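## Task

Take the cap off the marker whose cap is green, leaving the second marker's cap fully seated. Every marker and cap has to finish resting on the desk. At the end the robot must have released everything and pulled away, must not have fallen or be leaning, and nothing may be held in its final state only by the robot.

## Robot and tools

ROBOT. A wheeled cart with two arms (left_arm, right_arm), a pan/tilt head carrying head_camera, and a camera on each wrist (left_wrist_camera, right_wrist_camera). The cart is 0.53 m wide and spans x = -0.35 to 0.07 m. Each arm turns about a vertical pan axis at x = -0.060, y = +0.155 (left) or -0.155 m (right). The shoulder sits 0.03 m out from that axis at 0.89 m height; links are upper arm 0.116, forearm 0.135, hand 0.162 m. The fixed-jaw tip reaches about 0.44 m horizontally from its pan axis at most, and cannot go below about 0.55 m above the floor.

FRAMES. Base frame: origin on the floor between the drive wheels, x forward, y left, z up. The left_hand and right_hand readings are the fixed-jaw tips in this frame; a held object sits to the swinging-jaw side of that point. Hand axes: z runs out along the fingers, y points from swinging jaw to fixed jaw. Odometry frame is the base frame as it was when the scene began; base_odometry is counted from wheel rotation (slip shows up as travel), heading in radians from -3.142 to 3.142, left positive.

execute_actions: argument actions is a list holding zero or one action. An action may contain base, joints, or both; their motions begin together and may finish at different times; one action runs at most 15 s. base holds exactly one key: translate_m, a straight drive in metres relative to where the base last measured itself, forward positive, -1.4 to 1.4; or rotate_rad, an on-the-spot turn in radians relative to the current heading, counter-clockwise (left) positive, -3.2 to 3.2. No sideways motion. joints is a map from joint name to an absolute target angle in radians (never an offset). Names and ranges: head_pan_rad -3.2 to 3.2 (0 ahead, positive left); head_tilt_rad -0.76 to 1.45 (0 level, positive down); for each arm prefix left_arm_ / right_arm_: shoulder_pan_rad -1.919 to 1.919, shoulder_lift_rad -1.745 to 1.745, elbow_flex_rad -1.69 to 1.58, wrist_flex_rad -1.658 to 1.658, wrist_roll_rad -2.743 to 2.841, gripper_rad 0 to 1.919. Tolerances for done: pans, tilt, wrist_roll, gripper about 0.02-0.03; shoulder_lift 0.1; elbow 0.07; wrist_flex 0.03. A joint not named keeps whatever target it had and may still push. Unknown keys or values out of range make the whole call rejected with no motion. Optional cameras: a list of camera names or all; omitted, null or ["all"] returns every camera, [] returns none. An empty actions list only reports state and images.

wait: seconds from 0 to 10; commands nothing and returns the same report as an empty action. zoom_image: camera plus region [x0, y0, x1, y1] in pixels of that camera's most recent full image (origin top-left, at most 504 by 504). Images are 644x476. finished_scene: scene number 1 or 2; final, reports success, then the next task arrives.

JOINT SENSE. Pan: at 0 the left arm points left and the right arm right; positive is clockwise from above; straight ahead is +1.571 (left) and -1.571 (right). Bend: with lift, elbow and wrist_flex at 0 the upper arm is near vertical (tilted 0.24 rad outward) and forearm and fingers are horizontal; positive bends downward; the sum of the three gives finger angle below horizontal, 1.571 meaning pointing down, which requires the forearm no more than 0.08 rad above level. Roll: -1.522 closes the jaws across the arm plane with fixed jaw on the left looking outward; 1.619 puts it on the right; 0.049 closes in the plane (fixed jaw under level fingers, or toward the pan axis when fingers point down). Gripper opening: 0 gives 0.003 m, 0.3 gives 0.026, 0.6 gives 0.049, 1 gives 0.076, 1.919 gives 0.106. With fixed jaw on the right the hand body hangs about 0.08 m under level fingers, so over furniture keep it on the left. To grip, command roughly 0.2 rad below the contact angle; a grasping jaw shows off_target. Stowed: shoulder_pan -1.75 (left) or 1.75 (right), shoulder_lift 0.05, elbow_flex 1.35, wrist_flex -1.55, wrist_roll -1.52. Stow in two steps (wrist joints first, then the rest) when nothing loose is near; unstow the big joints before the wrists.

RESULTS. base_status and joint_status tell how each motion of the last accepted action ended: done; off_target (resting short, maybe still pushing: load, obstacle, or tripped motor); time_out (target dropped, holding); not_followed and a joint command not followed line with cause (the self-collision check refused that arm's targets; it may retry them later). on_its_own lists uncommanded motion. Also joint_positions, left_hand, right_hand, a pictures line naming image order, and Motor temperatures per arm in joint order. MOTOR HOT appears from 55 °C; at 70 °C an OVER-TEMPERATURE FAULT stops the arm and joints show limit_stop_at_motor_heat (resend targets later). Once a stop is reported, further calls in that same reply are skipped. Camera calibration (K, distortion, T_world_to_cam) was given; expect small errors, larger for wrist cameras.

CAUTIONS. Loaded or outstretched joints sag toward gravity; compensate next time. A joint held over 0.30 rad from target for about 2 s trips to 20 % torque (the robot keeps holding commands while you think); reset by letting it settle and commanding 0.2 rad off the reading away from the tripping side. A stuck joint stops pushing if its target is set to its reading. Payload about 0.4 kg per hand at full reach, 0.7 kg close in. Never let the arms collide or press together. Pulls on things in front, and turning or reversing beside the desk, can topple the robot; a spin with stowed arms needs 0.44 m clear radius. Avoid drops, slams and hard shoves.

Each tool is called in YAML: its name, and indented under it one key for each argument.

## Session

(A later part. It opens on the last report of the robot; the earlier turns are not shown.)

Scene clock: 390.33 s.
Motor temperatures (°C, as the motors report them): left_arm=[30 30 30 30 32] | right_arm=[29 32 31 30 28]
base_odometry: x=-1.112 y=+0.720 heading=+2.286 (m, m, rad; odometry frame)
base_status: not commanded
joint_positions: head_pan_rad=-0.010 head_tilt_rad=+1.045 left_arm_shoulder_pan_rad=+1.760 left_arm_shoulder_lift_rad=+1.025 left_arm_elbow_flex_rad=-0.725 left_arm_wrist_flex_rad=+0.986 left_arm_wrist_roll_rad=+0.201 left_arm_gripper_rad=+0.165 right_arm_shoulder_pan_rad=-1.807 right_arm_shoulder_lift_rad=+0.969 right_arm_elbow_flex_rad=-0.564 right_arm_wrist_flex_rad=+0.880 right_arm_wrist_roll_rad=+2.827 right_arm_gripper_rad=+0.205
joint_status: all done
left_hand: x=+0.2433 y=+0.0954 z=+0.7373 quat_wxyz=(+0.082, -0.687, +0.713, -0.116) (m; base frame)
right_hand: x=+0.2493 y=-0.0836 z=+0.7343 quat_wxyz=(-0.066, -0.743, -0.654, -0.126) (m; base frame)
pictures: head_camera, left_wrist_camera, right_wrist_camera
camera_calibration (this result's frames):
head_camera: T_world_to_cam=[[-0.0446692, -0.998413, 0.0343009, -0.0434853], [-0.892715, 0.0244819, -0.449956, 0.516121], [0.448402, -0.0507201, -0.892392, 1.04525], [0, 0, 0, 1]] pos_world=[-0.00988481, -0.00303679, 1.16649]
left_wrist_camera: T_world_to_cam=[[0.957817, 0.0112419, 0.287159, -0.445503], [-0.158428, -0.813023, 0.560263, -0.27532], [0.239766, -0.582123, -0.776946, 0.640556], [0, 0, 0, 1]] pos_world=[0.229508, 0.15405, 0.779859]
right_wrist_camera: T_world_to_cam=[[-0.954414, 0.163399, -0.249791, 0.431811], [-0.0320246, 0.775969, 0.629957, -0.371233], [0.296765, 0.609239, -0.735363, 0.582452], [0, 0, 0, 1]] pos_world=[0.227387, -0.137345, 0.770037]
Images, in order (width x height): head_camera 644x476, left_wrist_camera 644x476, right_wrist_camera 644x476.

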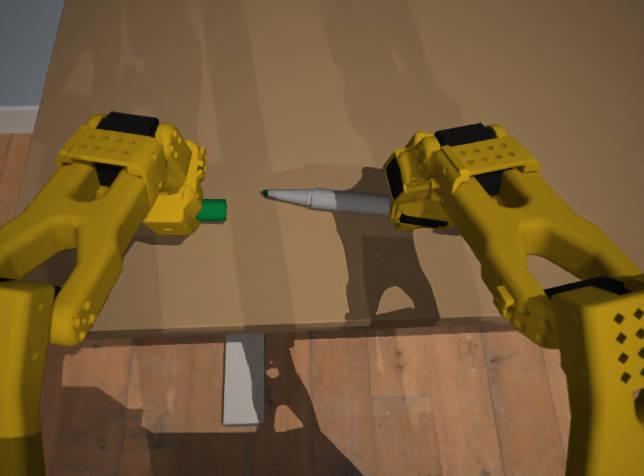

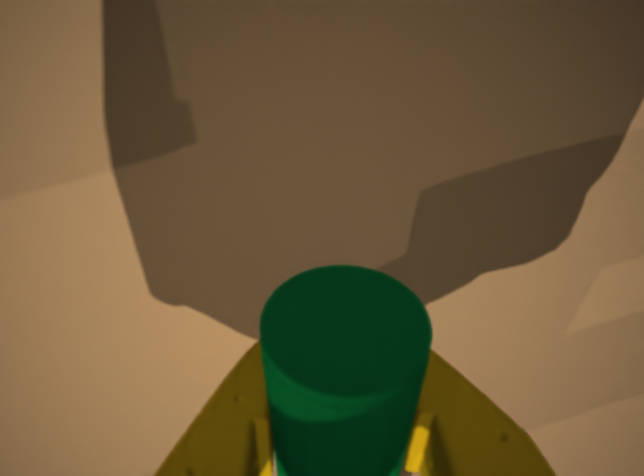

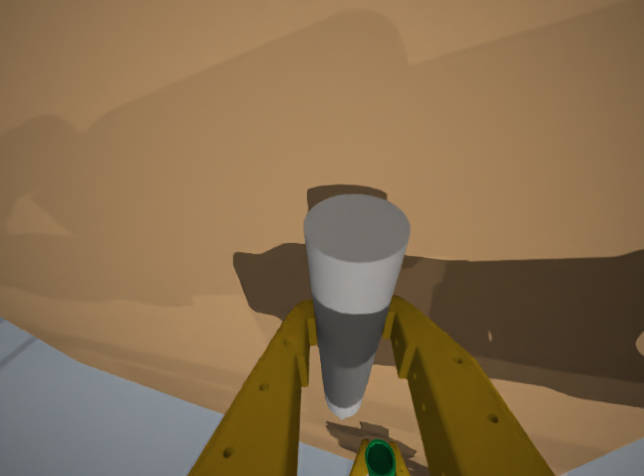

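execute_actions:
  actions:
    - {"joints": {"left_arm_shoulder_lift_rad": 1.016, "right_arm_shoulder_lift_rad": 0.961}}

Scene clock: 391.67 s.
Motor temperatures (°C, as the motors report them): left_arm=[30 30 30 30 32] | right_arm=[29 32 31 30 28]
base_odometry: x=-1.112 y=+0.720 heading=+2.286 (m, m, rad; odometry frame)
base_status: not commanded
joint_positions: head_pan_rad=-0.010 head_tilt_rad=+1.045 left_arm_shoulder_pan_rad=+1.760 left_arm_shoulder_lift_rad=+1.033 left_arm_elbow_flex_rad=-0.725 left_arm_wrist_flex_rad=+0.986 left_arm_wrist_roll_rad=+0.201 left_arm_gripper_rad=+0.165 right_arm_shoulder_pan_rad=-1.807 right_arm_shoulder_lift_rad=+0.978 right_arm_elbow_flex_rad=-0.564 right_arm_wrist_flex_rad=+0.878 right_arm_wrist_roll_rad=+2.827 right_arm_gripper_rad=+0.205
joint_status: all done
left_hand: x=+0.2421 y=+0.0956 z=+0.7352 quat_wxyz=(+0.080, -0.687, +0.713, -0.113) (m; base frame)
right_hand: x=+0.2481 y=-0.0838 z=+0.7317 quat_wxyz=(-0.065, -0.744, -0.654, -0.122) (m; base frame)
pictures: head_camera, left_wrist_camera, right_wrist_camera
camera_calibration (this result's frames):
head_camera: T_world_to_cam=[[-0.0446694, -0.998413, 0.0343009, -0.0434853], [-0.892715, 0.024482, -0.449956, 0.516121], [0.448402, -0.0507202, -0.892392, 1.04525], [0, 0, 0, 1]] pos_world=[-0.00988481, -0.0030368, 1.16649]
left_wrist_camera: T_world_to_cam=[[0.959953, 0.0108333, 0.279952, -0.438933], [-0.154207, -0.81383, 0.560268, -0.275077], [0.233903, -0.581002, -0.779568, 0.642556], [0, 0, 0, 1]] pos_world=[0.228641, 0.154215, 0.777914]
right_wrist_camera: T_world_to_cam=[[-0.956251, 0.162958, -0.242958, 0.425481], [-0.0273309, 0.777097, 0.628788, -0.369649], [0.291268, 0.607919, -0.738646, 0.584765], [0, 0, 0, 1]] pos_world=[0.22644, -0.137573, 0.767739]
Images, in order (width x height): head_camera 644x476, left_wrist_camera 644x476, right_wrist_camera 644x476.

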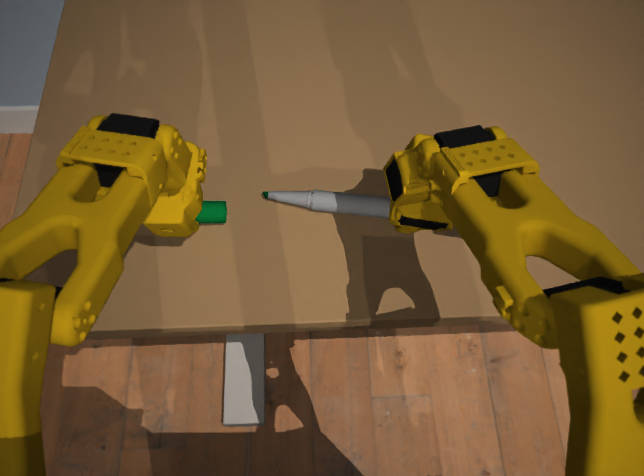

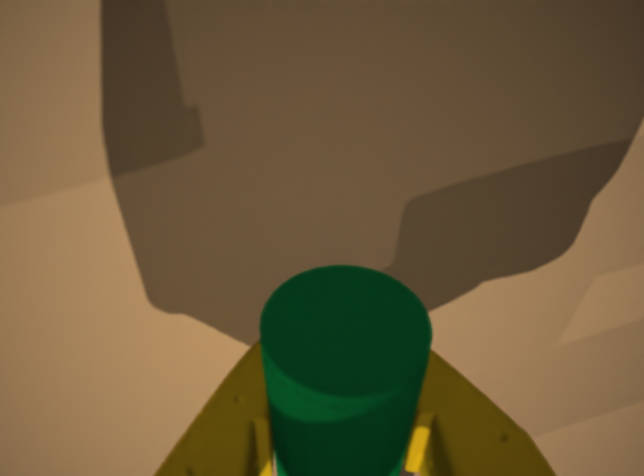

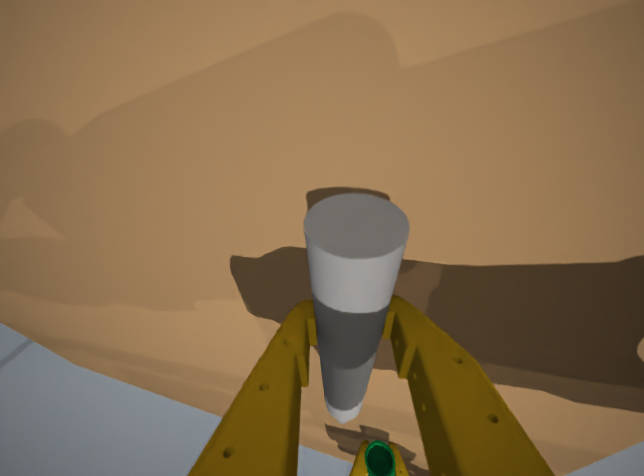

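zoom_image:
  camera: "head_camera"
  region: [130, 130, 480, 280]

Region (130, 130, 480, 280) of head_camera's 644x476 image, scaled by 1.440; it fills the top 216 rows of this view, and the rest is white.

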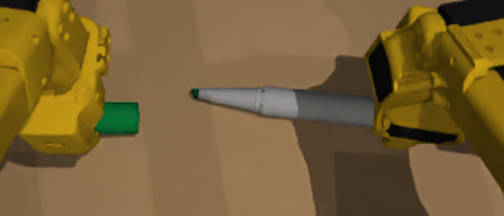

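execute_actions:
  actions:
    - {"joints": {"left_arm_gripper_rad": 0.32, "right_arm_gripper_rad": 0.35, "left_arm_shoulder_lift_rad": 1.008, "right_arm_shoulder_lift_rad": 0.953}}

Scene clock: 396.43 s.
Motor temperatures (°C, as the motors report them): left_arm=[30 30 30 30 32] | right_arm=[29 32 31 30 28]
base_odometry: x=-1.112 y=+0.720 heading=+2.286 (m, m, rad; odometry frame)
base_status: not commanded
joint_positions: head_pan_rad=-0.010 head_tilt_rad=+1.045 left_arm_shoulder_pan_rad=+1.760 left_arm_shoulder_lift_rad=+1.033 left_arm_elbow_flex_rad=-0.725 left_arm_wrist_flex_rad=+0.986 left_arm_wrist_roll_rad=+0.201 left_arm_gripper_rad=+0.312 right_arm_shoulder_pan_rad=-1.807 right_arm_shoulder_lift_rad=+0.978 right_arm_elbow_flex_rad=-0.567 right_arm_wrist_flex_rad=+0.877 right_arm_wrist_roll_rad=+2.827 right_arm_gripper_rad=+0.341
joint_status: all done
left_hand: x=+0.2421 y=+0.0956 z=+0.7352 quat_wxyz=(+0.080, -0.687, +0.713, -0.113) (m; base frame)
right_hand: x=+0.2489 y=-0.0836 z=+0.7323 quat_wxyz=(-0.066, -0.743, -0.654, -0.124) (m; base frame)
pictures: head_camera, left_wrist_camera, right_wrist_camera
camera_calibration (this result's frames):
head_camera: T_world_to_cam=[[-0.0446696, -0.998413, 0.0343009, -0.0434853], [-0.892715, 0.0244822, -0.449956, 0.51612], [0.448402, -0.0507203, -0.892392, 1.04525], [0, 0, 0, 1]] pos_world=[-0.00988481, -0.00303681, 1.16649]
left_wrist_camera: T_world_to_cam=[[0.959953, 0.0108333, 0.279952, -0.438933], [-0.154207, -0.81383, 0.560268, -0.275077], [0.233903, -0.581002, -0.779568, 0.642556], [0, 0, 0, 1]] pos_world=[0.228641, 0.154215, 0.777914]
right_wrist_camera: T_world_to_cam=[[-0.955155, 0.163221, -0.24706, 0.429145], [-0.030146, 0.77642, 0.629494, -0.370045], [0.294569, 0.608712, -0.736681, 0.582669], [0, 0, 0, 1]] pos_world=[0.227108, -0.137412, 0.768207]
Images, in order (width x height): head_camera 644x476, left_wrist_camera 644x476, right_wrist_camera 644x476.

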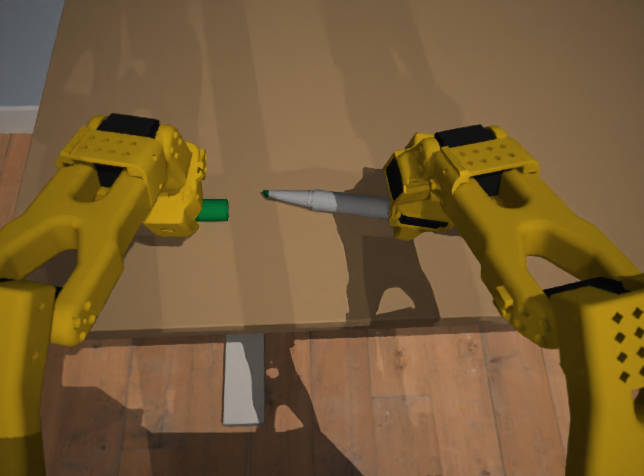

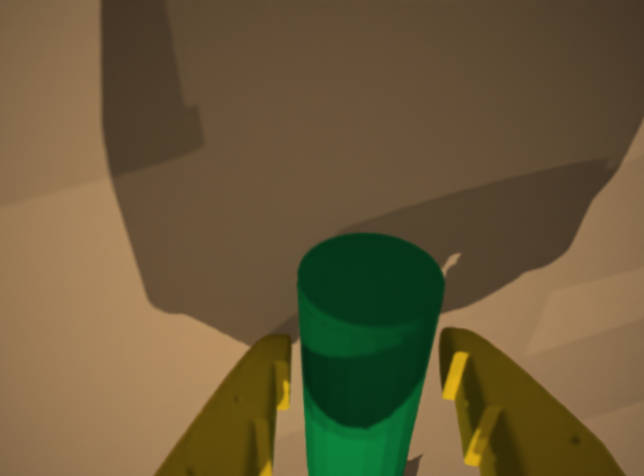

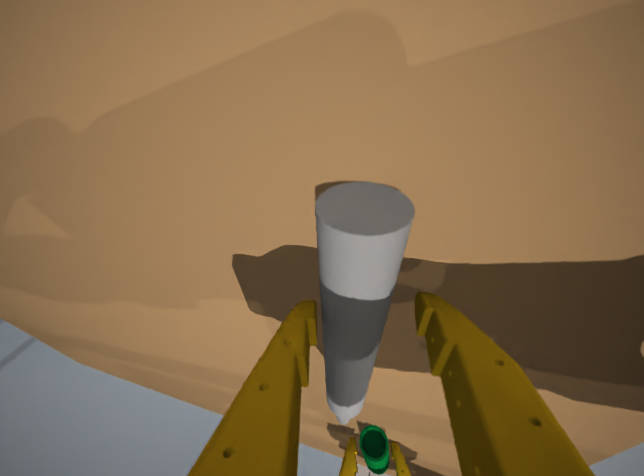

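execute_actions:
  actions:
    - {"joints": {"left_arm_gripper_rad": 0.62, "right_arm_gripper_rad": 0.75, "left_arm_shoulder_lift_rad": 0.96, "left_arm_wrist_flex_rad": 1.03, "right_arm_shoulder_lift_rad": 0.91}}

Scene clock: 416.03 s.
Motor temperatures (°C, as the motors report them): left_arm=[30 30 30 30 32] | right_arm=[29 32 31 30 28]
base_odometry: x=-1.112 y=+0.720 heading=+2.286 (m, m, rad; odometry frame)
base_status: not commanded
joint_positions: head_pan_rad=-0.010 head_tilt_rad=+1.045 left_arm_shoulder_pan_rad=+1.760 left_arm_shoulder_lift_rad=+1.025 left_arm_elbow_flex_rad=-0.725 left_arm_wrist_flex_rad=+1.022 left_arm_wrist_roll_rad=+0.201 left_arm_gripper_rad=+0.612 right_arm_shoulder_pan_rad=-1.807 right_arm_shoulder_lift_rad=+0.968 right_arm_elbow_flex_rad=-0.568 right_arm_wrist_flex_rad=+0.877 right_arm_wrist_roll_rad=+2.827 right_arm_gripper_rad=+0.742
joint_status: all done
left_hand: x=+0.2379 y=+0.0964 z=+0.7361 quat_wxyz=(+0.072, -0.689, +0.714, -0.101) (m; base frame)
right_hand: x=+0.2509 y=-0.0832 z=+0.7357 quat_wxyz=(-0.069, -0.743, -0.653, -0.130) (m; base frame)
pictures: head_camera, left_wrist_camera, right_wrist_camera
camera_calibration (this result's frames):
head_camera: T_world_to_cam=[[-0.0446693, -0.998413, 0.0343009, -0.0434853], [-0.892715, 0.0244819, -0.449956, 0.516121], [0.448402, -0.0507202, -0.892392, 1.04525], [0, 0, 0, 1]] pos_world=[-0.00988481, -0.0030368, 1.16649]
left_wrist_camera: T_world_to_cam=[[0.967192, 0.00944869, 0.25387, -0.417509], [-0.139015, -0.816736, 0.560015, -0.278726], [0.212637, -0.576934, -0.788627, 0.656063], [0, 0, 0, 1]] pos_world=[0.225561, 0.154805, 0.779472]
right_wrist_camera: T_world_to_cam=[[-0.952142, 0.163945, -0.25797, 0.43911], [-0.0376683, 0.774613, 0.631312, -0.372071], [0.303328, 0.610816, -0.731366, 0.578346], [0, 0, 0, 1]] pos_world=[0.228651, -0.137042, 0.771153]
Images, in order (width x height): head_camera 644x476, left_wrist_camera 644x476, right_wrist_camera 644x476.

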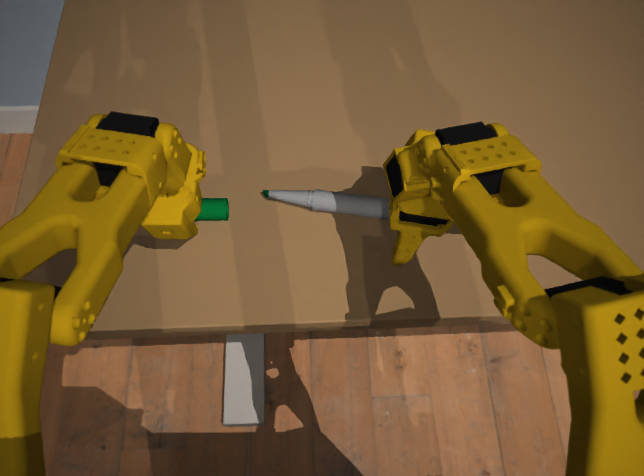

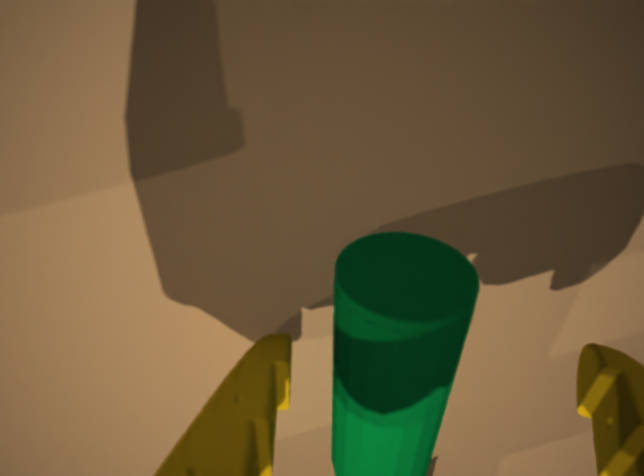

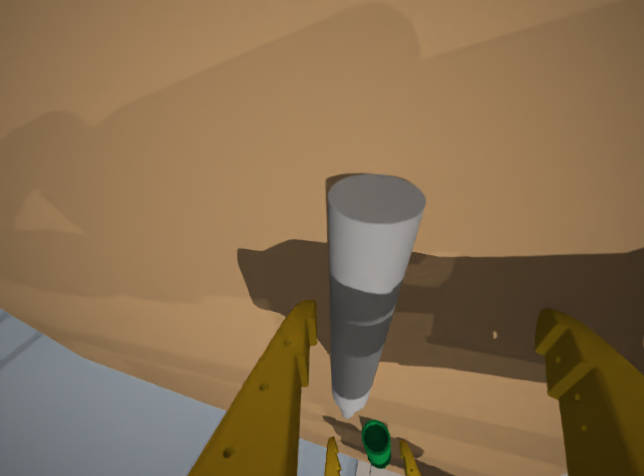

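execute_actions:
  actions:
    - {"joints": {"left_arm_shoulder_lift_rad": 0.45, "left_arm_wrist_flex_rad": 1.34, "right_arm_shoulder_lift_rad": 0.45}}

Scene clock: 422.83 s.
Motor temperatures (°C, as the motors report them): left_arm=[30 30 30 30 32] | right_arm=[29 32 31 30 28]
base_odometry: x=-1.112 y=+0.720 heading=+2.286 (m, m, rad; odometry frame)
base_status: not commanded
joint_positions: head_pan_rad=-0.010 head_tilt_rad=+1.045 left_arm_shoulder_pan_rad=+1.760 left_arm_shoulder_lift_rad=+0.508 left_arm_elbow_flex_rad=-0.725 left_arm_wrist_flex_rad=+1.333 left_arm_wrist_roll_rad=+0.201 left_arm_gripper_rad=+0.612 right_arm_shoulder_pan_rad=-1.807 right_arm_shoulder_lift_rad=+0.512 right_arm_elbow_flex_rad=-0.568 right_arm_wrist_flex_rad=+0.877 right_arm_wrist_roll_rad=+2.827 right_arm_gripper_rad=+0.743
joint_status: all done
left_hand: x=+0.2381 y=+0.0964 z=+0.8652 quat_wxyz=(+0.130, -0.676, +0.701, -0.184) (m; base frame)
right_hand: x=+0.2900 y=-0.0738 z=+0.8788 quat_wxyz=(-0.171, -0.699, -0.615, -0.324) (m; base frame)
pictures: head_camera, left_wrist_camera, right_wrist_camera
camera_calibration (this result's frames):
head_camera: T_world_to_cam=[[-0.0446695, -0.998413, 0.0343009, -0.0434853], [-0.892715, 0.0244821, -0.449956, 0.516121], [0.448402, -0.0507203, -0.892392, 1.04525], [0, 0, 0, 1]] pos_world=[-0.00988481, -0.00303681, 1.16649]
left_wrist_camera: T_world_to_cam=[[0.896692, 0.0229332, 0.442061, -0.597784], [-0.251633, -0.795196, 0.551674, -0.319076], [0.364177, -0.605919, -0.707275, 0.654152], [0, 0, 0, 1]] pos_world=[0.217511, 0.156344, 0.902949]
right_wrist_camera: T_world_to_cam=[[-0.753755, 0.211603, -0.622156, 0.77778], [-0.32207, 0.706293, 0.630413, -0.39003], [0.572821, 0.675555, -0.464221, 0.357297], [0, 0, 0, 1]] pos_world=[0.255971, -0.130479, 0.895645]
Images, in order (width x height): head_camera 644x476, left_wrist_camera 644x476, right_wrist_camera 644x476.

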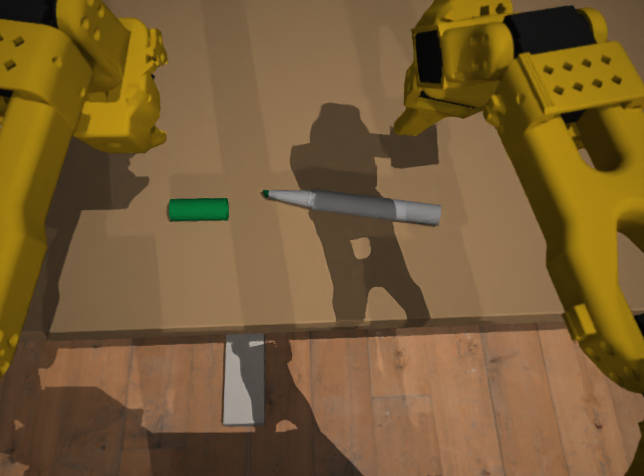

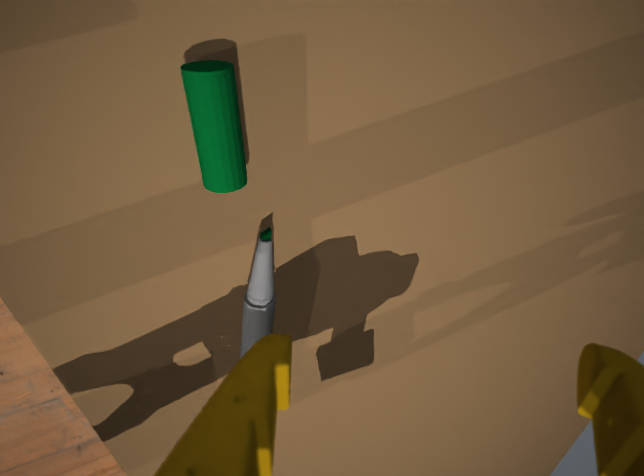

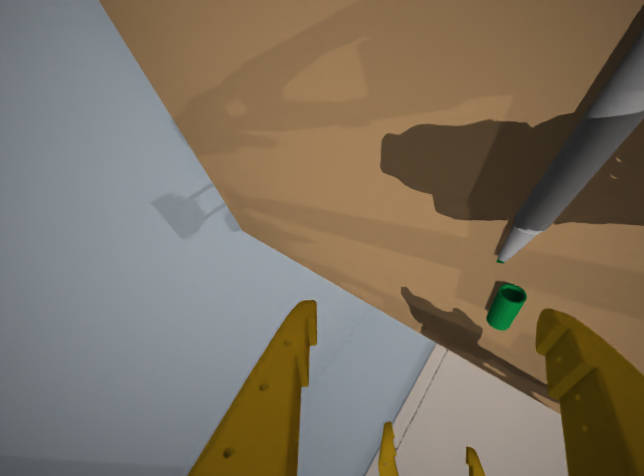

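execute_actions:
  actions:
    - {"base": {"translate_m": -0.35}, "joints": {"head_tilt_rad": 0.7}}

Scene clock: 426.60 s.
Motor temperatures (°C, as the motors report them): left_arm=[30 30 30 30 32] | right_arm=[29 33 31 30 28]
base_odometry: x=-0.883 y=+0.455 heading=+2.286 (m, m, rad; odometry frame)
base_status: done
joint_positions: head_pan_rad=-0.010 head_tilt_rad=+0.714 left_arm_shoulder_pan_rad=+1.758 left_arm_shoulder_lift_rad=+0.508 left_arm_elbow_flex_rad=-0.725 left_arm_wrist_flex_rad=+1.334 left_arm_wrist_roll_rad=+0.201 left_arm_gripper_rad=+0.612 right_arm_shoulder_pan_rad=-1.807 right_arm_shoulder_lift_rad=+0.512 right_arm_elbow_flex_rad=-0.568 right_arm_wrist_flex_rad=+0.877 right_arm_wrist_roll_rad=+2.827 right_arm_gripper_rad=+0.743
joint_status: all done
left_hand: x=+0.2379 y=+0.0969 z=+0.8651 quat_wxyz=(+0.130, -0.677, +0.701, -0.183) (m; base frame)
right_hand: x=+0.2900 y=-0.0738 z=+0.8788 quat_wxyz=(-0.171, -0.699, -0.615, -0.324) (m; base frame)
pictures: head_camera, left_wrist_camera, right_wrist_camera
camera_calibration (this result's frames):
head_camera: T_world_to_cam=[[-0.0539288, -0.998321, 0.021149, -0.0287827], [-0.698071, 0.0225482, -0.715674, 0.83111], [0.713995, -0.0533589, -0.698114, 0.834117], [0, 0, 0, 1]] pos_world=[-0.0169341, -0.00296677, 1.17772]
left_wrist_camera: T_world_to_cam=[[0.897321, 0.0241825, 0.440716, -0.596741], [-0.249582, -0.795739, 0.551824, -0.319223], [0.36404, -0.605157, -0.707997, 0.655018], [0, 0, 0, 1]] pos_world=[0.217343, 0.156801, 0.902899]
right_wrist_camera: T_world_to_cam=[[-0.753755, 0.211603, -0.622156, 0.77778], [-0.32207, 0.706293, 0.630413, -0.39003], [0.572821, 0.675555, -0.464221, 0.357297], [0, 0, 0, 1]] pos_world=[0.255971, -0.130479, 0.895645]
Images, in order (width x height): head_camera 644x476, left_wrist_camera 644x476, right_wrist_camera 644x476.

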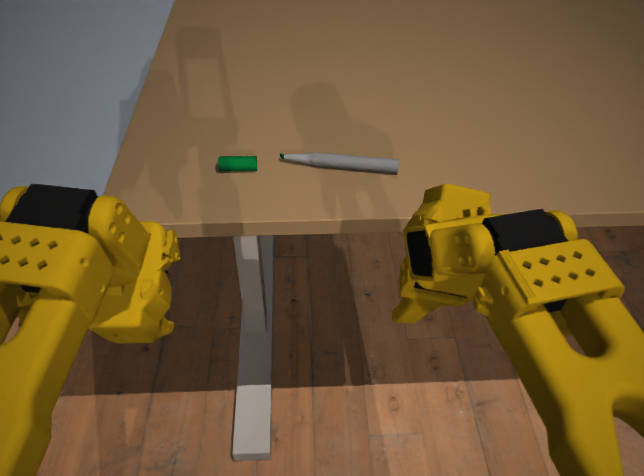

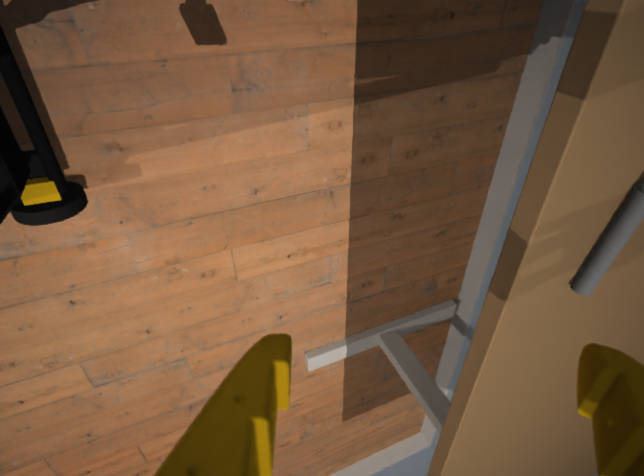

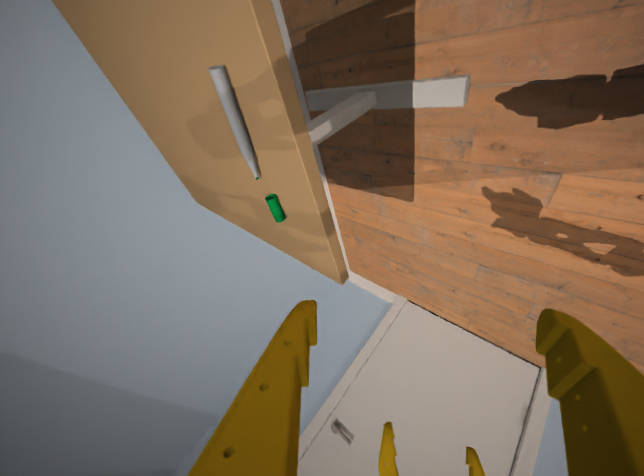

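execute_actions:
  actions: []
  cameras: ["head_camera"]

Scene clock: 428.70 s.
Motor temperatures (°C, as the motors report them): left_arm=[30 30 30 30 32] | right_arm=[29 33 31 30 28]
base_odometry: x=-0.883 y=+0.455 heading=+2.286 (m, m, rad; odometry frame)
base_status: done
joint_positions: head_pan_rad=-0.010 head_tilt_rad=+0.714 left_arm_shoulder_pan_rad=+1.758 left_arm_shoulder_lift_rad=+0.508 left_arm_elbow_flex_rad=-0.725 left_arm_wrist_flex_rad=+1.334 left_arm_wrist_roll_rad=+0.201 left_arm_gripper_rad=+0.612 right_arm_shoulder_pan_rad=-1.807 right_arm_shoulder_lift_rad=+0.512 right_arm_elbow_flex_rad=-0.568 right_arm_wrist_flex_rad=+0.877 right_arm_wrist_roll_rad=+2.827 right_arm_gripper_rad=+0.743
joint_status: all done
left_hand: x=+0.2379 y=+0.0969 z=+0.8651 quat_wxyz=(+0.130, -0.677, +0.701, -0.183) (m; base frame)
right_hand: x=+0.2900 y=-0.0738 z=+0.8788 quat_wxyz=(-0.171, -0.699, -0.615, -0.324) (m; base frame)
pictures: head_camera
camera_calibration (this result's frames):
head_camera: T_world_to_cam=[[-0.0539289, -0.998321, 0.021149, -0.0287827], [-0.698071, 0.0225482, -0.715674, 0.83111], [0.713995, -0.053359, -0.698114, 0.834117], [0, 0, 0, 1]] pos_world=[-0.0169341, -0.00296677, 1.17772]
Images, in order (width x height): head_camera 644x476.

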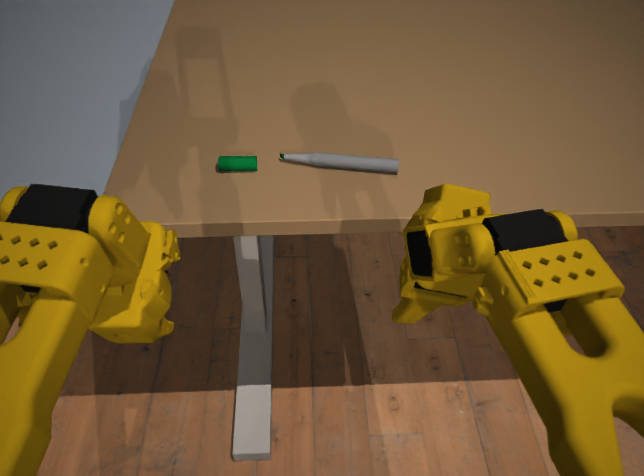

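The green cap is off, the cap and the marker are resting on the desk, and the robot has backed clear, so I'm ending the scene.

finished_scene:
  scene: 2

The scene is finished: the task was done.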